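# Slide the loose cube into the square's empty corner

## Task

Get the free cube into the vacant corner so that all four cubes form a tight square, with the moved cube's faces pressed flat against both cubes beside it. Then open the gripper and withdraw the hand. It only counts as done if the cube stays in place on its own, without the robot holding it.

## Robot and tools

Robot: one Kinova Gen3 arm with seven joints, carrying a Robotiq 2F-85 two-finger gripper and a wrist camera. There is only one arm, so every command is a single row for that gripper.

Frames: the scene frame has its origin on the table top under the arm's base. +z is up, and +y is to the left when facing along +x. The base may be slightly tilted. The gripper's own frame has +z running out along the fingers and y along the line on which the pads close. Each result gives end_effector_position in metres (the point midway between the pads when they are shut) and end_effector_quat_wxyz. The printed position can be off, more so at long reach. Closed fingertips reach about 19 mm past that point, open ones about 6 mm. Closing pushes the tips roughly 13 mm further out, so keep that gap above the table.

The row: 8 numbers, each from -1 to 1, in the order dx, dy, dz, rx, ry, rz, position, speed. The first six are an offset, not a pose, given in the gripper's own axes. They are counted from the gripper pose in the most recent result that shows it. If no result in this scene shows it yet, or for a second or later call in the same reply, they count from where the robot is when the action begins. Scale: 1.0 equals 0.6 m for dx, dy, dz and 180 degrees for the rotation. rx, ry, rz form one rotation vector. All-zero offsets are not a pause: they pull the hand back to the reference pose.

position sets the finger gap: +1 fully open (85 mm), 0 about 41 mm, about -0.8 pads touching, -1 closes until blocked and grips at full force (roughly 190 to 235 N per pad). speed sets how fast the gap changes: about 20 mm/s at -1, 85 at 0, 150 at +1. To release, send a position wider than the cube. For a softer grip, open first, then close to just under the cube's width. Fingers stay put until position changes by 0.01 or more, but may re-close by themselves if the object slips or is lost. position_measured_pct is about 50 minus 50 times the finger position: 0 is fully open. A reading that stops below about 90 means something is held; about 90 means the pads met.

execute_actions: argument actions is a list with zero or one item, plus optional pictures (true/false). An empty list just returns the current state. An action item has rows (1 to 15 rows of 8 numbers) and steps (up to 15, default 15; each step is 1/30 s). Each row is used for one step, and the last row repeats. Every row counts from the same reference pose, not from the previous row. A wait item has only steps (up to 300), counted from the previous result, with your reply time included. A refused call sends nothing.

move: target is one 8-number row with the same offset rules; speed is the path's top speed in m/s, 0.002 to 0.5, default 0.25 (turning up to twice that in rad/s). The hand follows a straight path lasting 0.5 to 10 s and does not steer around obstacles. It may lag, drift off the line, or overshoot the speed near a straight arm. Finger values are sent at the start. The result adds a move: line giving the ending (done, off_target, moving, held, fault), any limits (paced means the pose was clipped; held means a check blocked some steps, after which the arm may jump quickly) and the distance to the target.

wait: seconds, 0 to 10; the robot gets nothing new meanwhile.

zoom_image: camera is cam_high, cam_low or cam_wrist; region is [x0, y0, x1, y1] in pixels from the top-left, at most 504 by 504. Full images are 896x504.

read_manual: section (only "licences"); returns licence text, no motion.

finished_scene: scene is the number of the current scene.

Motion limits: each step, the commanded pose is clipped to within 70 mm and 16 degrees of the measured pose. After an action's last step the arm only goes on to the last clipped pose, so check the returned pose and send the remainder. Position takes priority over orientation when both cannot be met. Joints share speed and acceleration limits and stop together when motion reverses. Thinking time lets the simulation run.

Result lines: Hand target (the pose being driven toward), Joint positions, pose unreachable (the clearance check altered or blocked the command), HELD (marks steps where your row was not fully sent), MOTOR HOT (from 60 °C), OVER-TEMPERATURE FAULT (at 75 °C the arm sags), and torque faults.

Things to avoid: pushing or dropping anything off the table fails the job. Hitting or pressing hard can trip a torque fault, which freezes the arm for 10 seconds and drops the rest of the call; load limits are 48.6 N m for the first four joints and 30.6 N m for the wrist joints, held weight included. Approach contacts slowly, and don't aim far beyond the contact point. Holding a load heats the motors, so don't linger while gripping. Something may occasionally yank on a held part. Open fully and lift clear before finishing.

Each tool is called after ">>>" by a JSON object that holds its "method" and its "body", one argument or row to a line.

## Session

I'll start by looking at the current state.

>>> {"method": "execute_actions", "body": {
  "actions": []
}}

Scene clock: 0.00 s of 5100.00 s.
end_effector_position=(+0.5576, +0.1618, +0.2890) position_measured_pct=0.0 end_effector_quat_wxyz=(-0.019, -0.221, +0.961, +0.167)
Joint positions: [-0.579  1.305  0.129  0.59   0.188  1.602  1.365]
Joint velocities: [ 0. -0. -0. -0.  0. -0. -0.]
Hand target: +0.558, +0.162, +0.289; -0.019, -0.221, +0.961, +0.167

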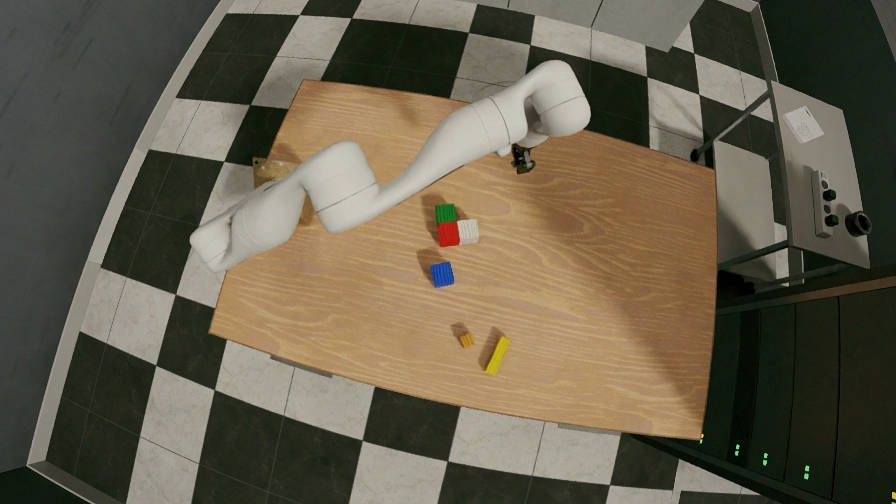

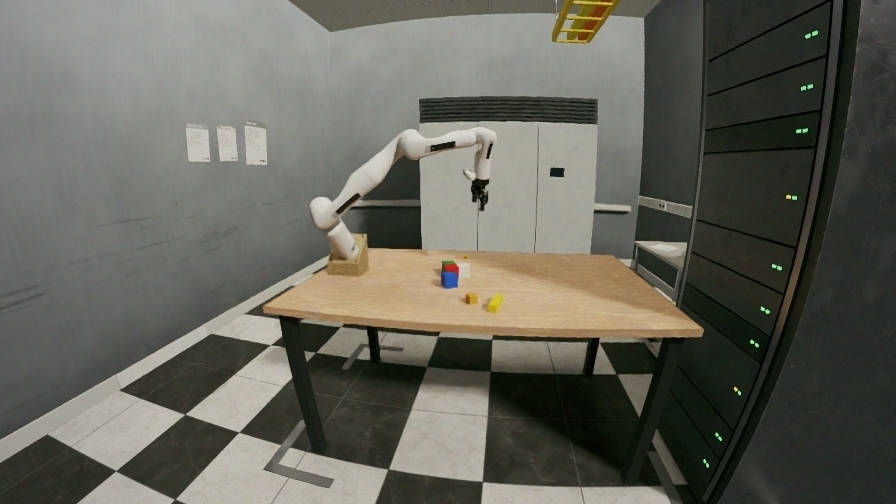

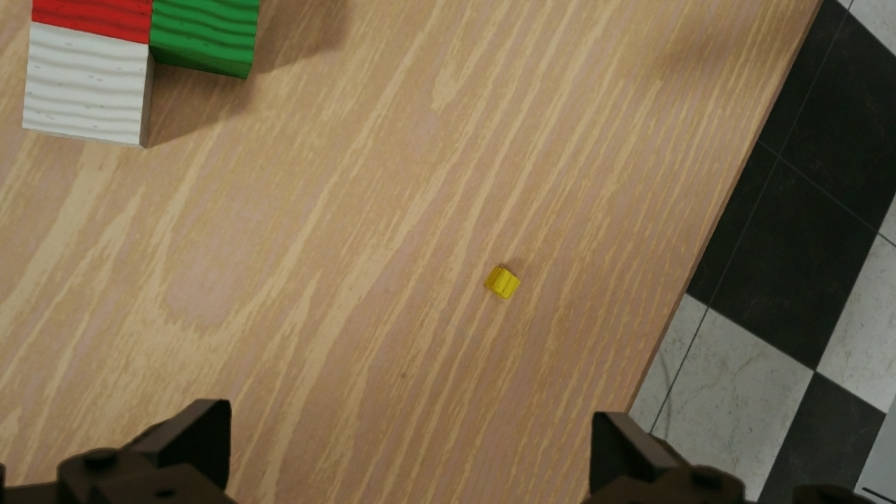

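>>> {"method": "zoom_image", "body": {
  "camera": "cam_high",
  "region": [400, 180, 540, 390]
}}

>>> {"method": "zoom_image", "body": {
  "camera": "cam_low",
  "region": [400, 230, 540, 330]
}}

Region (400, 180, 540, 390) of cam_high's 896x504 image, scaled by 2.400, with more detail than that image has.

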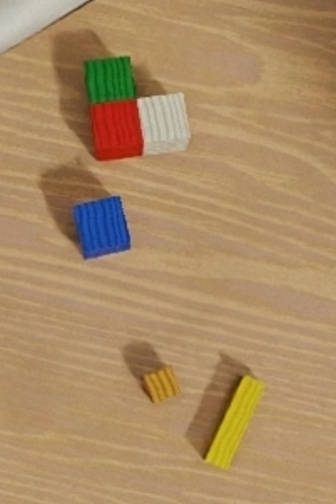

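Region (400, 230, 540, 330) of cam_low's 896x504 image, scaled by 3.600, with more detail than that image has; it fills the top 360 rows of this view, and the rest is white.

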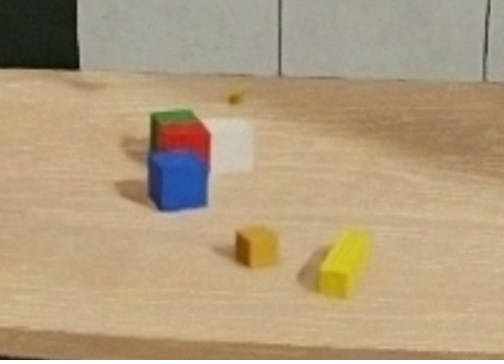

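>>> {"method": "zoom_image", "body": {
  "camera": "cam_wrist",
  "region": [0, 0, 360, 200]
}}

Region (0, 0, 360, 200) of cam_wrist's 896x504 image, scaled by 1.400.

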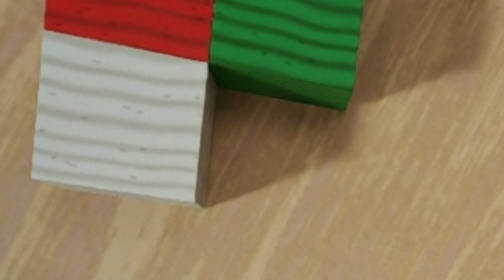

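>>> {"method": "move", "body": {
  "target": [0.376, -0.3687, 0.0138, 0.1074, 0.0066, 0.0325, 1.0, 0.0],
  "speed": 0.3
}}

Scene clock: 121.57 s of 5100.00 s.
end_effector_position=(+0.4451, -0.1194, +0.1989) position_measured_pct=0.0 end_effector_quat_wxyz=(-0.000, -0.174, +0.985, -0.000)
Joint positions: [-0.636  0.734  0.35   1.695  0.529  1.139  1.203]
Joint velocities: [-0.003 -0.01  -0.002  0.003  0.001 -0.001 -0.001]
Hand target: +0.445, -0.119, +0.199; +0.000, -0.174, +0.985, +0.000
Off the commanded pose: 0.001 m, 0 deg.
After step 90, 117.00 s passed at rest.
move: done

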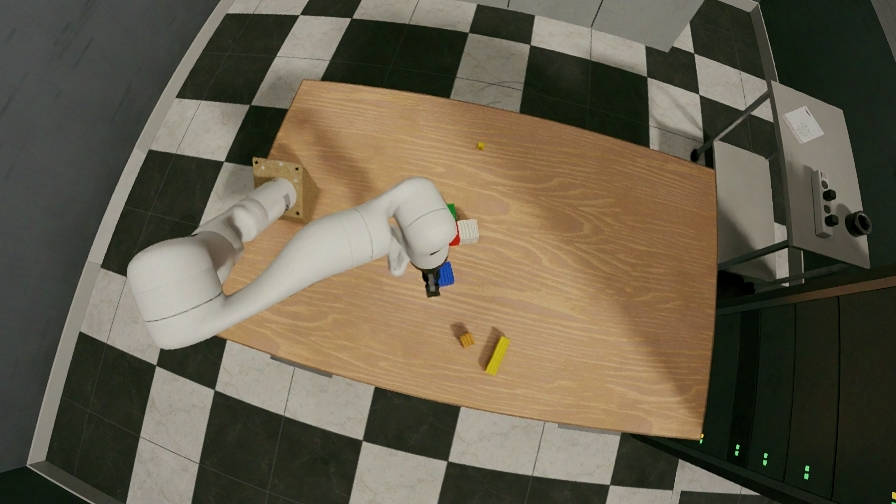

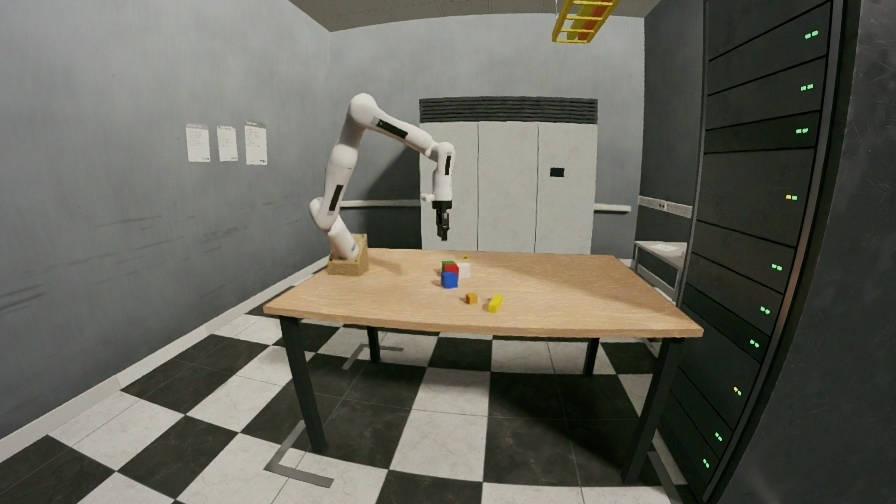

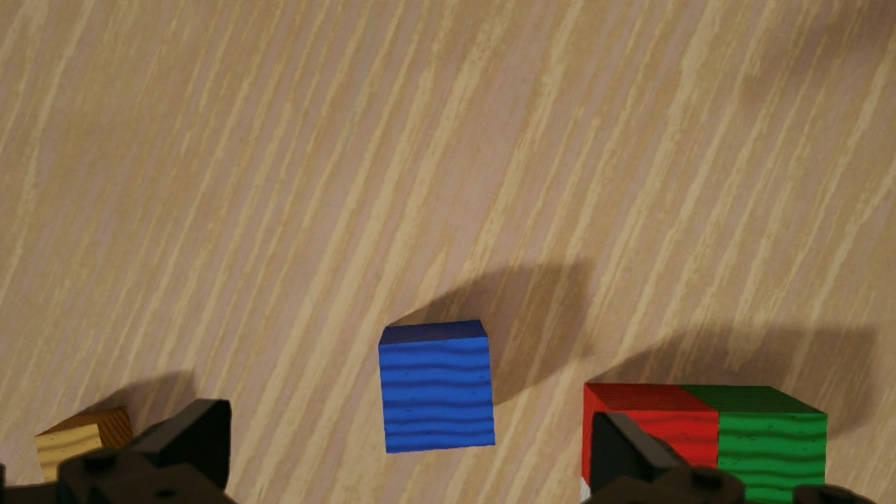

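>>> {"method": "zoom_image", "body": {
  "camera": "cam_wrist",
  "region": [180, 290, 660, 504]
}}

Region (180, 290, 660, 504) of cam_wrist's 896x504 image, scaled by 1.050; it fills the top 225 rows of this view, and the rest is white.

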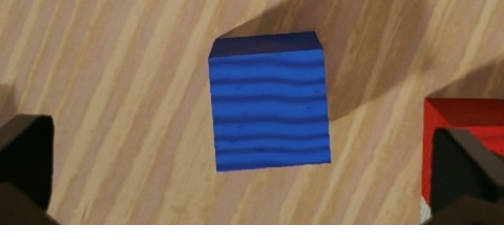

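>>> {"method": "move", "body": {
  "target": [-0.039, 0.0142, 0.2817, 0.0, 0.0, -0.032, 1.0, 0.0],
  "speed": 0.2
}}

Scene clock: 194.93 s of 5100.00 s.
end_effector_position=(+0.4645, -0.1031, +0.0304) position_measured_pct=0.0 end_effector_quat_wxyz=(-0.000, -0.223, +0.975, +0.001)
Joint positions: [-0.434  0.993  0.379  1.774  0.671  0.744  1.194]
Joint velocities: [ 0.003  0.006  0.    -0.    -0.001 -0.     0.   ]
Hand target: +0.464, -0.103, +0.030; -0.000, -0.223, +0.975, +0.001
Off the commanded pose: 0.001 m, 0 deg.
After step 90, 69.07 s passed at rest.
move: done

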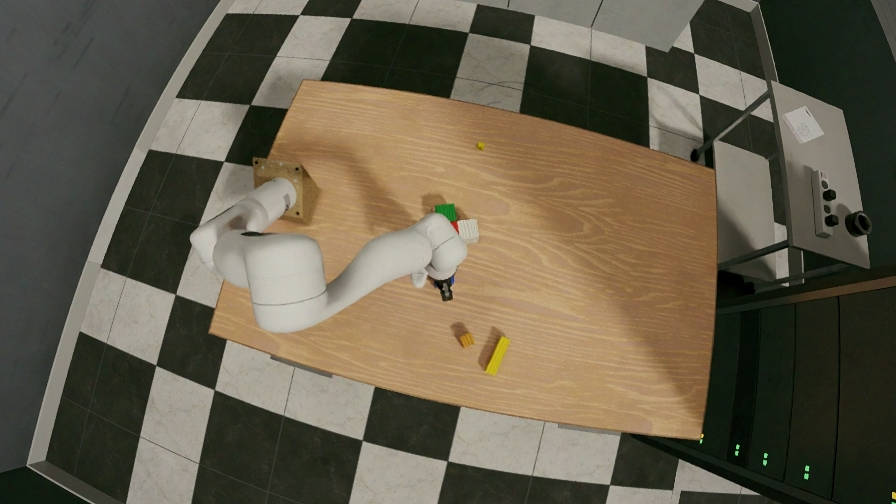

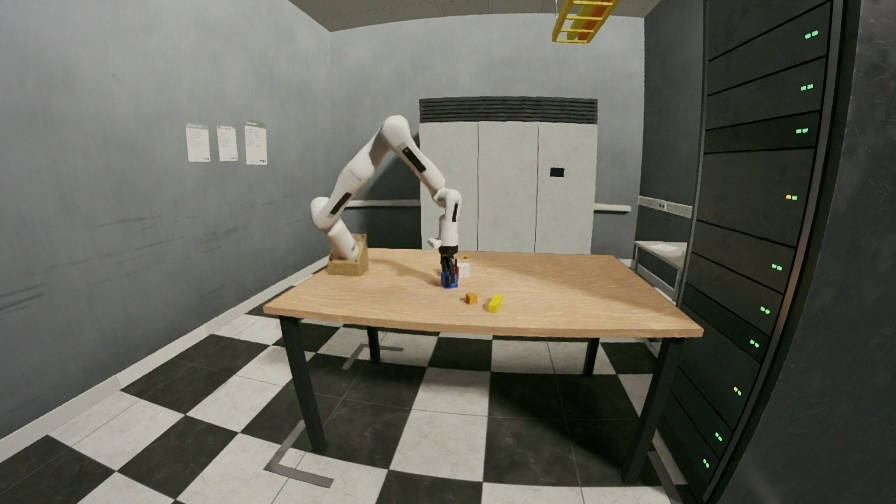

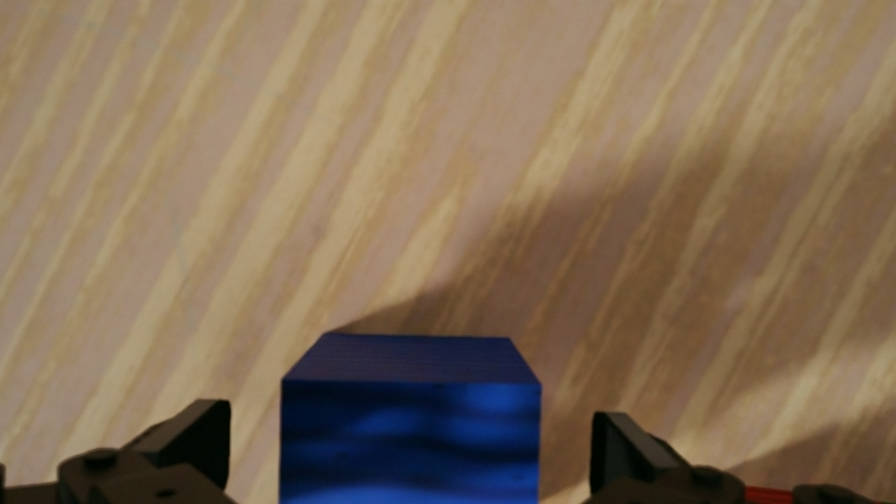

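>>> {"method": "execute_actions", "body": {
  "actions": [
    {"rows": [[0,0,0,0,0,0,-1,0.3]], "steps": 15}
  ]
}}

Scene clock: 202.73 s of 5100.00 s.
end_effector_position=(+0.4648, -0.1029, +0.0309) position_measured_pct=41.7 end_effector_quat_wxyz=(+0.000, -0.223, +0.975, +0.001)
Joint positions: [-0.434  0.993  0.378  1.774  0.671  0.744  1.194]
Joint velocities: [-0.001 -0.     0.001  0.001  0.001 -0.002 -0.001]
Hand target: +0.464, -0.103, +0.030; -0.000, -0.223, +0.975, +0.001
Off the commanded pose: 0.001 m, 0 deg.
Steps of this call (steps 1 to 90: nothing new was sent; then 4.30 s passed at rest; steps 91 to 105: all 15 steps of this action). Readings (end_effector_position | what the end effector reports):
91: (+0.4644, -0.1031, +0.0302) | position_measured_pct=0.0
92: (+0.4644, -0.1031, +0.0303) | position_measured_pct=0.8
94: (+0.4645, -0.1031, +0.0304) | position_measured_pct=5.6
98: (+0.4645, -0.1031, +0.0304) | position_measured_pct=19.4
105: the state above

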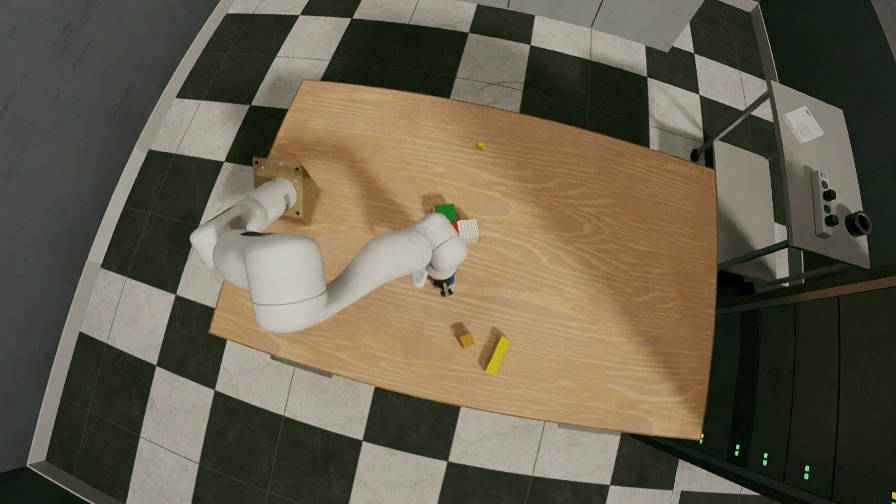

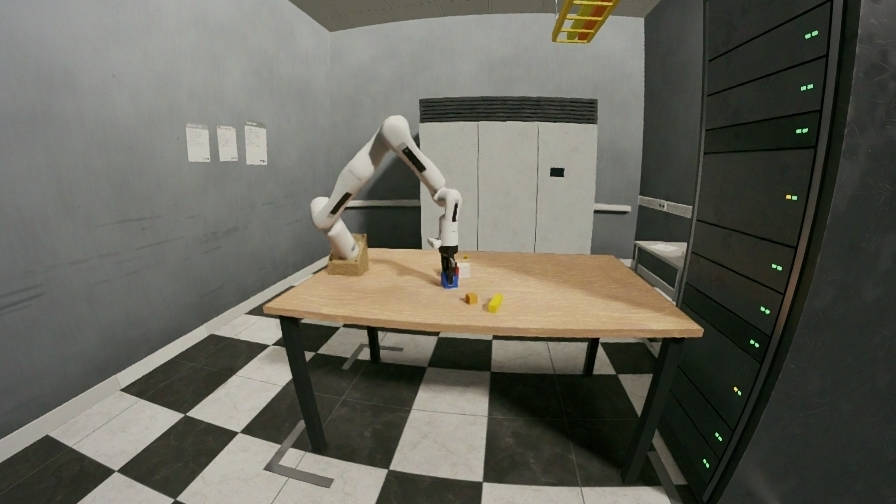

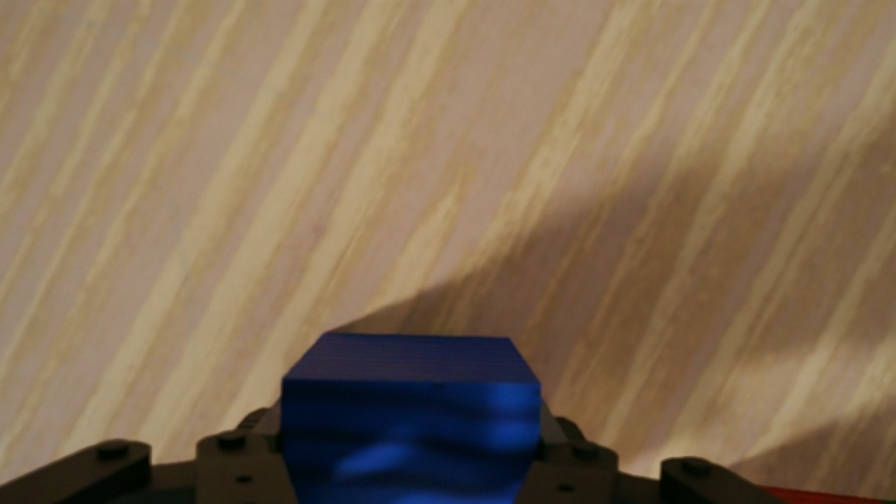

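>>> {"method": "move", "body": {
  "target": [0, 0, -0.118, 0, 0, 0, -1, 0.3],
  "speed": 0.2
}}

Scene clock: 303.27 s of 5100.00 s.
end_effector_position=(+0.4645, -0.1031, +0.1014) position_measured_pct=41.7 end_effector_quat_wxyz=(+0.000, -0.223, +0.975, +0.000)
Joint positions: [-0.508  0.888  0.344  1.734  0.606  0.915  1.243]
Joint velocities: [-0.002 -0.004 -0.    -0.001  0.     0.001 -0.   ]
Hand target: +0.465, -0.103, +0.102; +0.000, -0.223, +0.975, +0.000
Off the commanded pose: 0.000 m, 0 deg.
After step 90, 96.73 s passed at rest.
move: done

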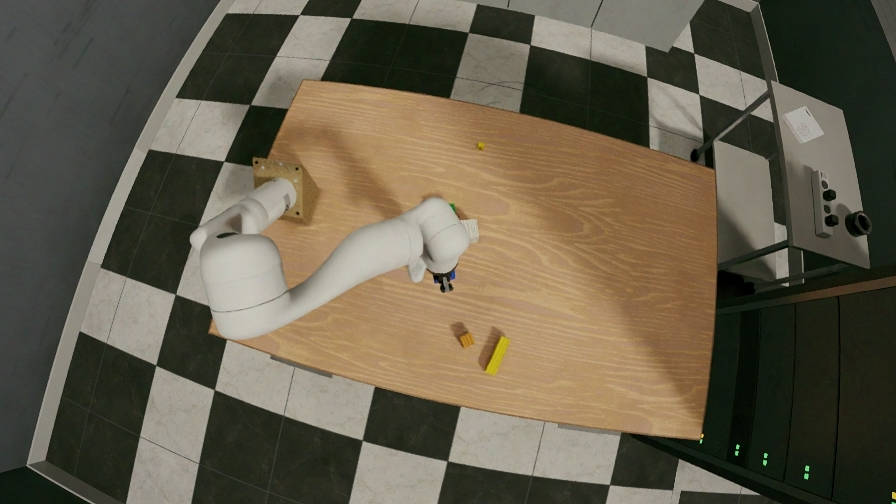

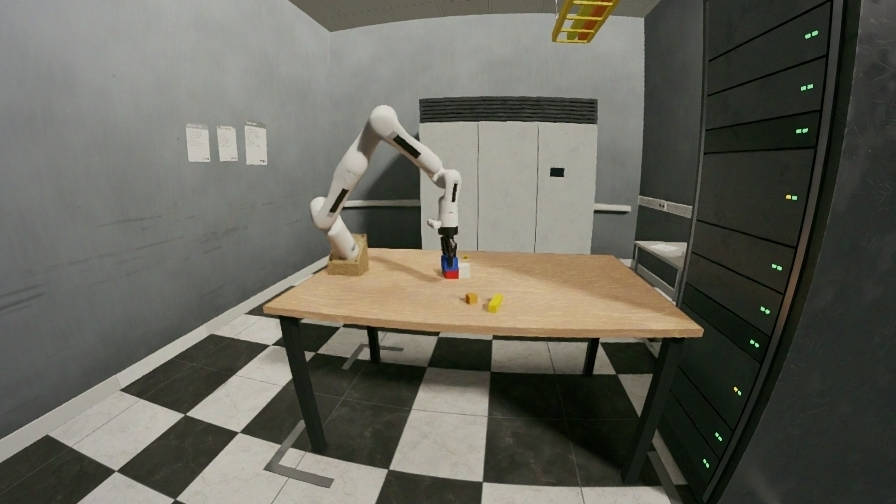

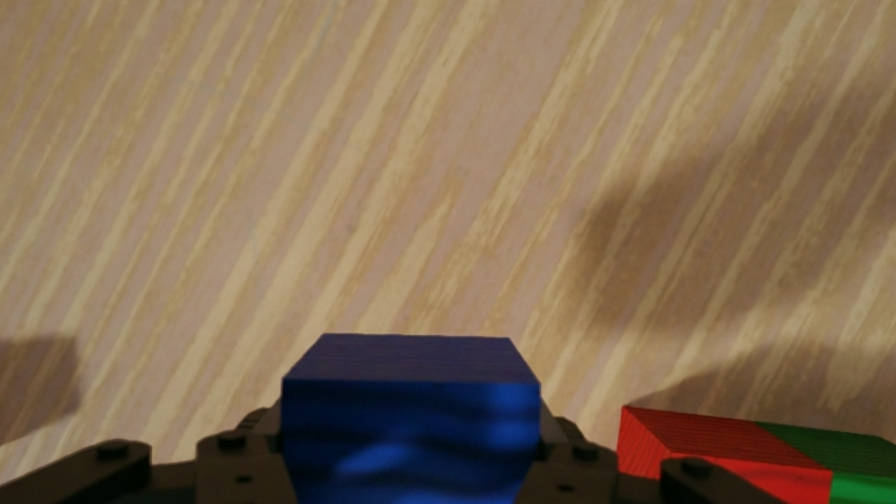

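>>> {"method": "move", "body": {
  "target": [-0.172, 0.2829, 0, 0, 0, 0.0294, -1, 0.3],
  "speed": 0.25
}}

Scene clock: 310.63 s of 5100.00 s.
end_effector_position=(+0.4844, +0.0939, +0.1020) position_measured_pct=41.7 end_effector_quat_wxyz=(+0.000, -0.178, +0.984, +0.000)
Joint positions: [-0.653  1.252  0.256  1.367  0.454  1.044  1.016]
Joint velocities: [-0.     0.012 -0.001 -0.005  0.     0.002 -0.   ]
Hand target: +0.484, +0.094, +0.102; -0.000, -0.178, +0.984, +0.000
Off the commanded pose: 0.001 m, 0 deg.
After step 90, 3.13 s passed at rest.
move: done

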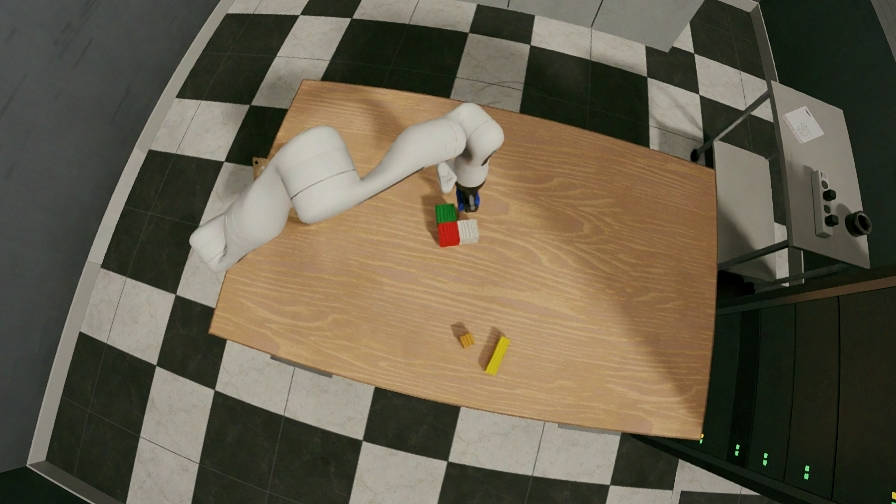

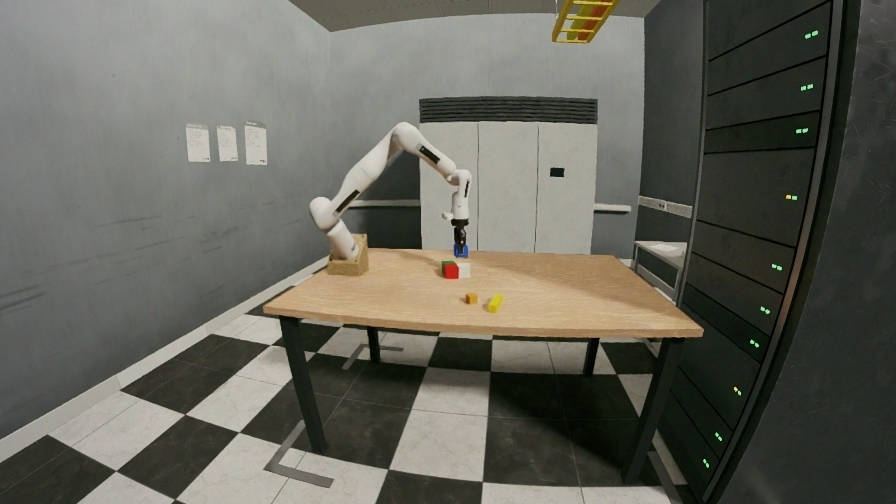

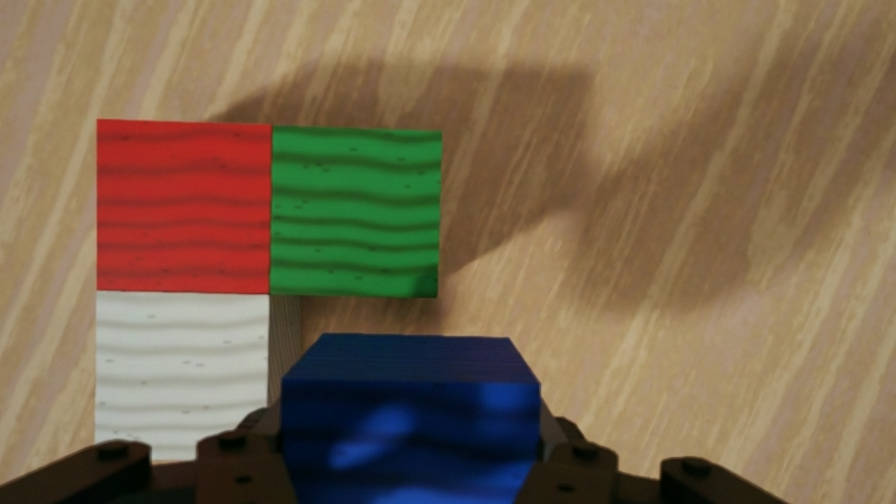

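>>> {"method": "zoom_image", "body": {
  "camera": "cam_wrist",
  "region": [60, 90, 560, 480]
}}

Region (60, 90, 560, 480) of cam_wrist's 896x504 image, scaled by 1.008; it fills the top 393 rows of this view, and the rest is white.

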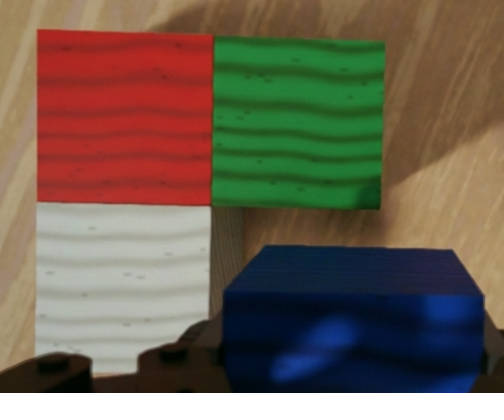

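>>> {"method": "move", "body": {
  "target": [0, 0.0233, 0.092, 0, 0, 0, -1, 0.3],
  "speed": 0.12
}}

Scene clock: 423.70 s of 5100.00 s.
end_effector_position=(+0.4798, +0.1070, +0.0471) position_measured_pct=41.7 end_effector_quat_wxyz=(+0.000, -0.177, +0.984, +0.001)
Joint positions: [-0.624  1.338  0.268  1.389  0.476  0.935  0.978]
Joint velocities: [ 0.002  0.004 -0.    -0.001  0.    -0.    -0.   ]
Hand target: +0.480, +0.107, +0.047; +0.000, -0.178, +0.984, +0.000
Off the commanded pose: 0.000 m, 0 deg.
After step 90, 109.27 s passed at rest.
move: done

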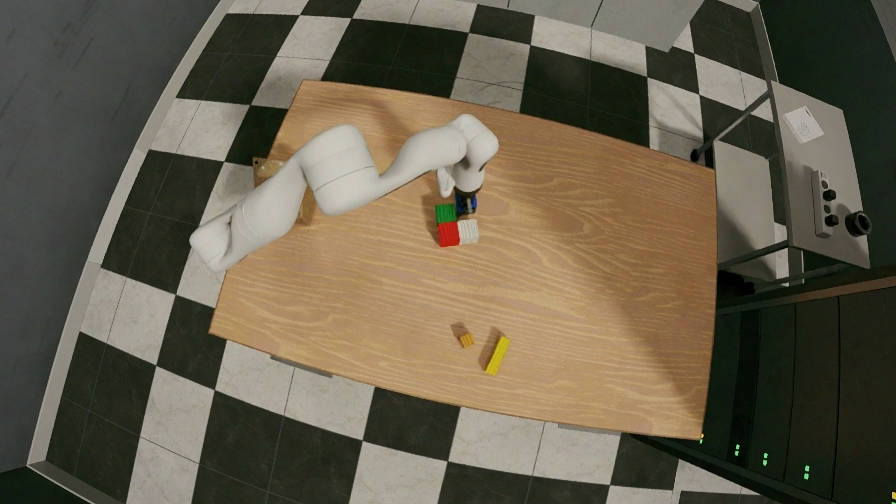

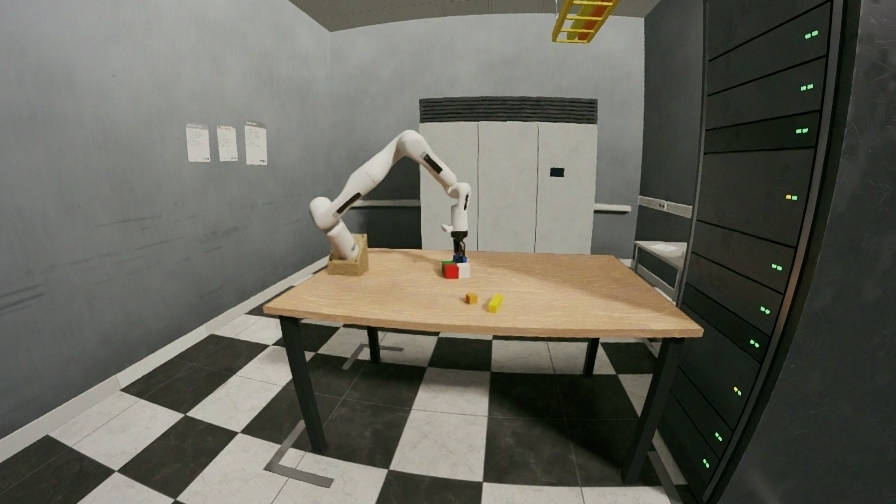

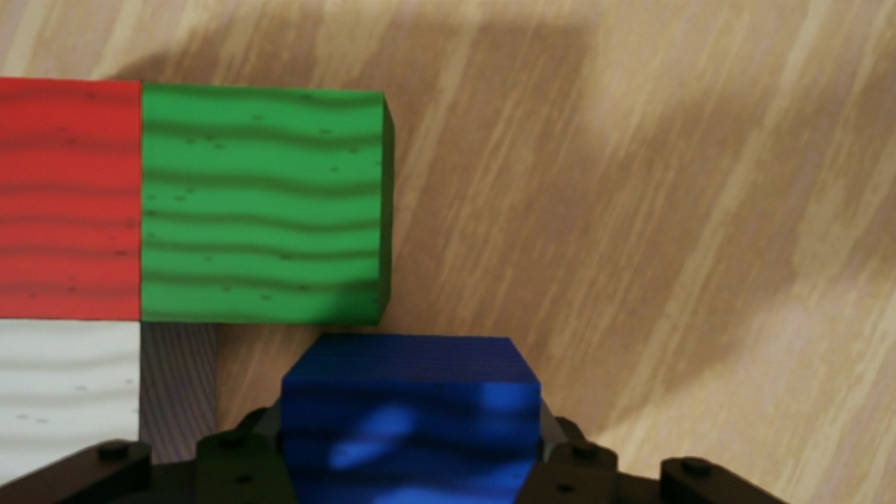

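>>> {"method": "move", "body": {
  "target": [0, 0, 0.0175, 0, 0, 0, -1, 0.3],
  "speed": 0.03
}}

Scene clock: 432.67 s of 5100.00 s.
end_effector_position=(+0.4799, +0.1070, +0.0367) position_measured_pct=41.7 end_effector_quat_wxyz=(+0.000, -0.177, +0.984, +0.001)
Joint positions: [-0.616  1.351  0.272  1.393  0.481  0.915  0.974]
Joint velocities: [-0.     0.001 -0.     0.    -0.    -0.001 -0.   ]
Hand target: +0.480, +0.107, +0.037; +0.000, -0.177, +0.984, +0.001
Off the commanded pose: 0.000 m, 0 deg.
After step 90, 5.27 s passed at rest.
move: done

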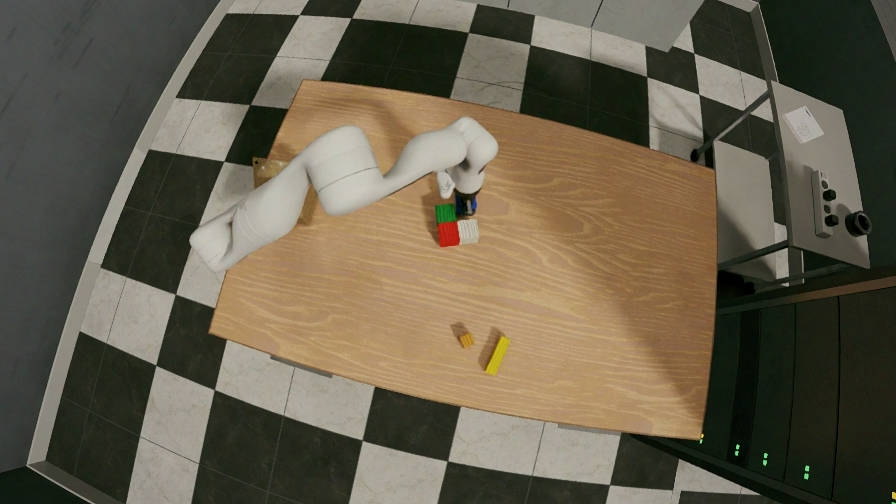

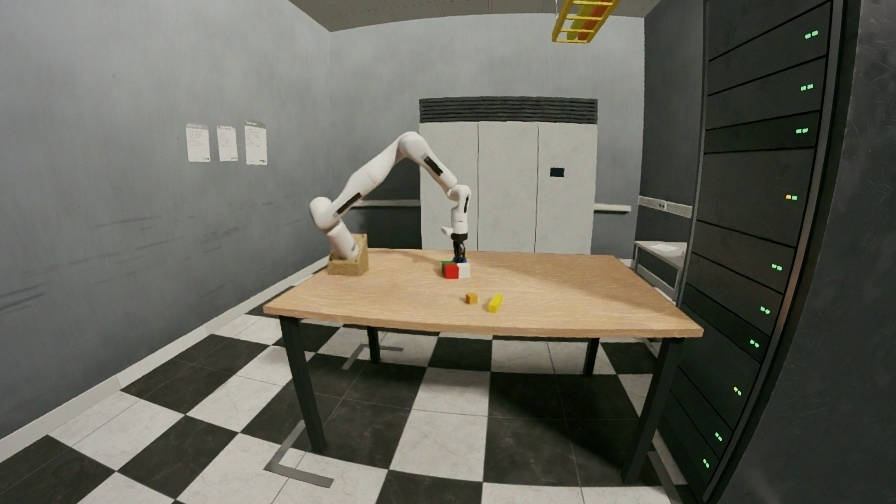

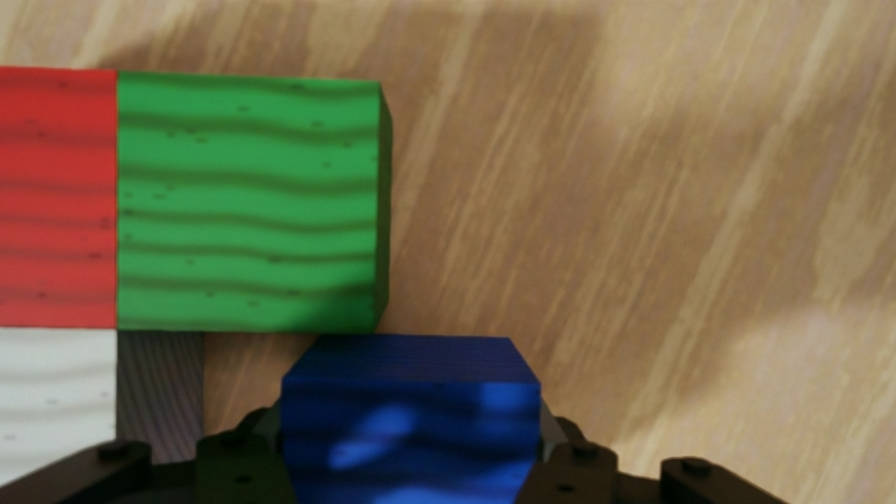

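>>> {"method": "execute_actions", "body": {
  "actions": [
    {"rows": [[0,0,0.001,0,0,0,-1,0.3],[0,0,0.002,0,0,0,-1,0.3],[0,0,0.003,0,0,0,-1,0.3],[0,0,0.004,0,0,0,-1,0.3]], "steps": 15}
  ]
}}

Scene clock: 443.40 s of 5100.00 s.
end_effector_position=(+0.4799, +0.1071, +0.0343) position_measured_pct=41.7 end_effector_quat_wxyz=(+0.000, -0.177, +0.984, +0.001)
Joint positions: [-0.614  1.355  0.273  1.393  0.482  0.91   0.973]
Joint velocities: [-0.     0.001 -0.     0.    -0.     0.    -0.   ]
Hand target: +0.480, +0.107, +0.034; +0.000, -0.177, +0.984, +0.001
Off the commanded pose: 0.000 m, 0 deg.
Steps of this call (steps 1 to 90: nothing new was sent; then 7.23 s passed at rest; steps 91 to 105: all 15 steps of this action). Readings (end_effector_position | what the end effector reports):
91: (+0.4798, +0.1071, +0.0365) | position_measured_pct=41.7
92: (+0.4799, +0.1071, +0.0362) | position_measured_pct=41.7
94: (+0.4799, +0.1071, +0.0352) | position_measured_pct=41.7
98: (+0.4799, +0.1070, +0.0343) | position_measured_pct=41.7
105: the state above

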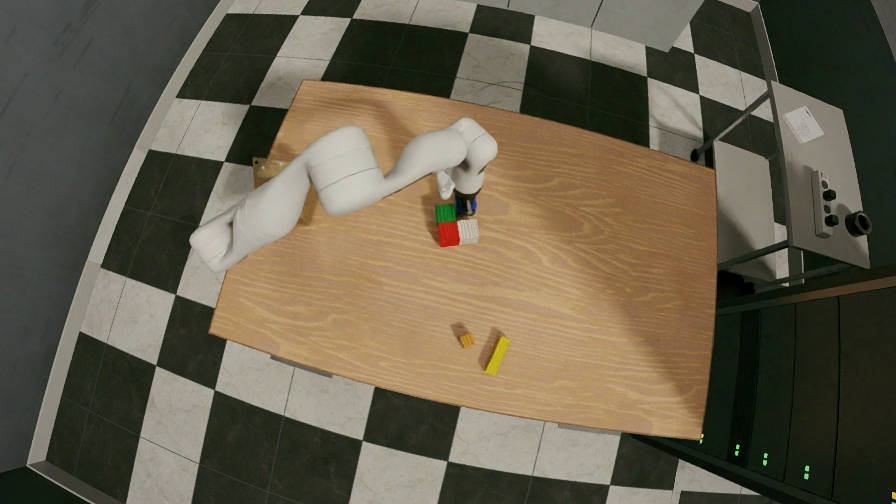

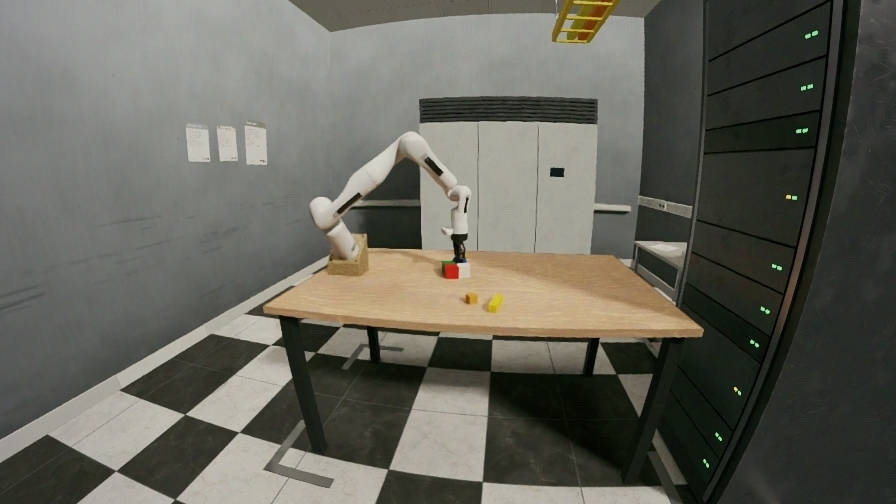

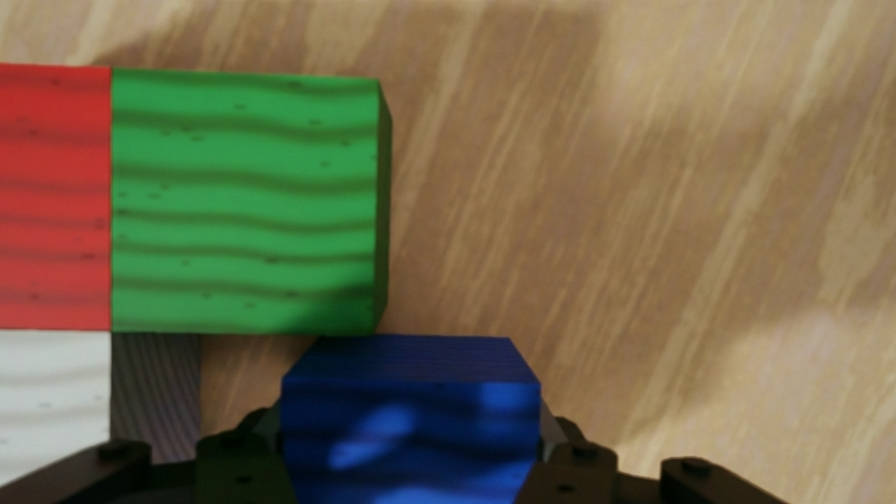

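>>> {"method": "zoom_image", "body": {
  "camera": "cam_low",
  "region": [425, 235, 495, 285]
}}

Region (425, 235, 495, 285) of cam_low's 896x504 image, scaled by 7.200, with more detail than that image has; it fills the top 360 rows of this view, and the rest is white.

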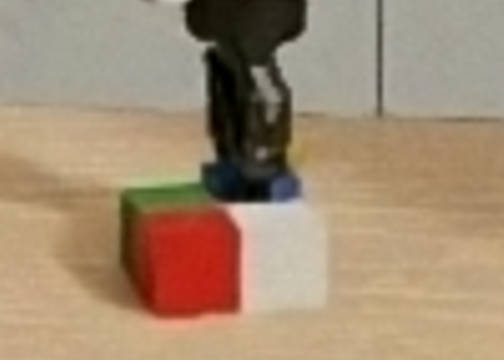

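>>> {"method": "execute_actions", "body": {
  "actions": [
    {"rows": [[0,0,0.0007,0,0,0,-1,0.3],[0,0,0.0014,0,0,0,-1,0.3],[0,0,0.0021,0,0,0,-1,0.3],[0,0,0.0028,0,0,0,-1,0.3],[0,0,0.0035,0,0,0,-1,0.3],[0,0,0.0042,0,0,0,-1,0.3],[0,0,0.005,0,0,0,-1,0.3]], "steps": 15}
  ]
}}

Scene clock: 461.57 s of 5100.00 s.
end_effector_position=(+0.4799, +0.1071, +0.0313) position_measured_pct=41.7 end_effector_quat_wxyz=(+0.000, -0.177, +0.984, +0.001)
Joint positions: [-0.611  1.359  0.274  1.394  0.484  0.905  0.972]
Joint velocities: [ 0.     0.001 -0.     0.    -0.    -0.    -0.   ]
Hand target: +0.480, +0.107, +0.031; +0.000, -0.177, +0.984, +0.001
Off the commanded pose: 0.000 m, 0 deg.
Steps of this call (steps 1 to 90: nothing new was sent; then 14.67 s passed at rest; steps 91 to 105: all 15 steps of this action). Readings (end_effector_position | what the end effector reports):
91: (+0.4799, +0.1071, +0.0342) | position_measured_pct=41.7
92: (+0.4799, +0.1071, +0.0339) | position_measured_pct=41.7
94: (+0.4799, +0.1071, +0.0332) | position_measured_pct=41.7
98: (+0.4799, +0.1071, +0.0317) | position_measured_pct=41.7
105: the state above

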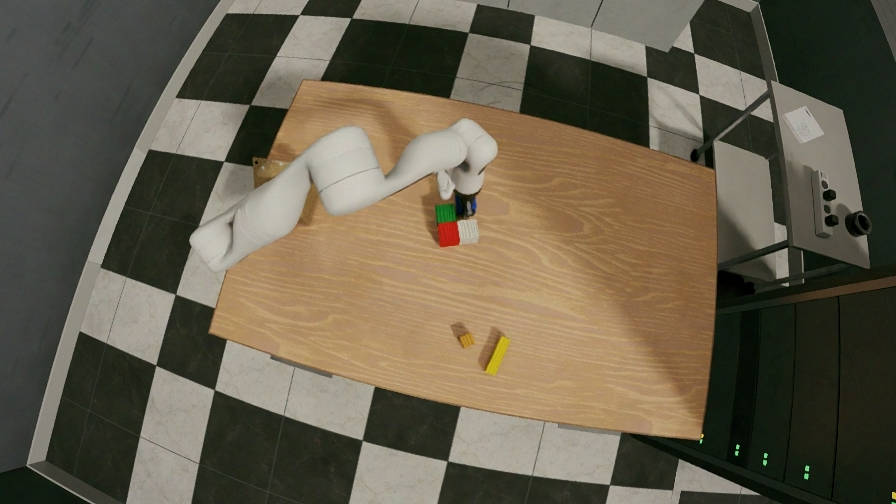

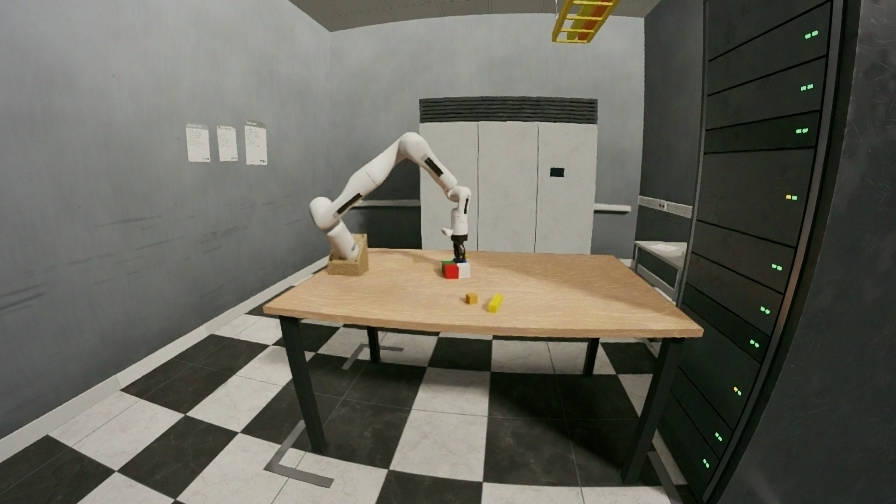

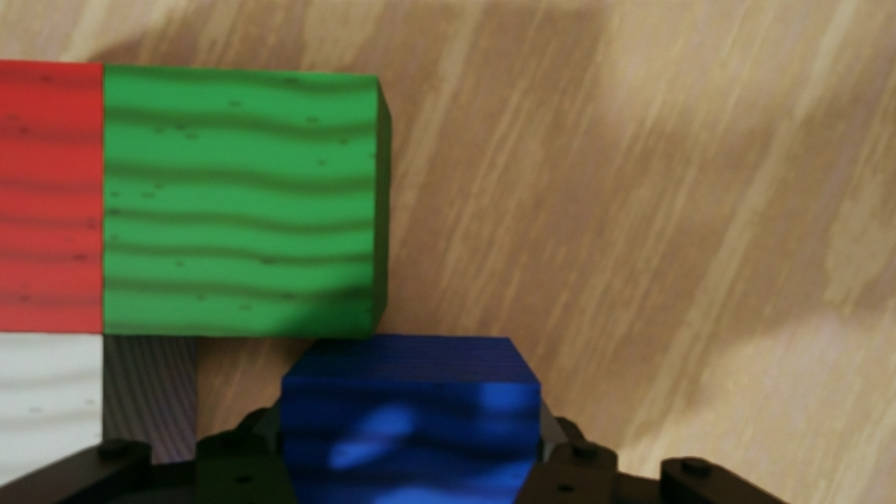

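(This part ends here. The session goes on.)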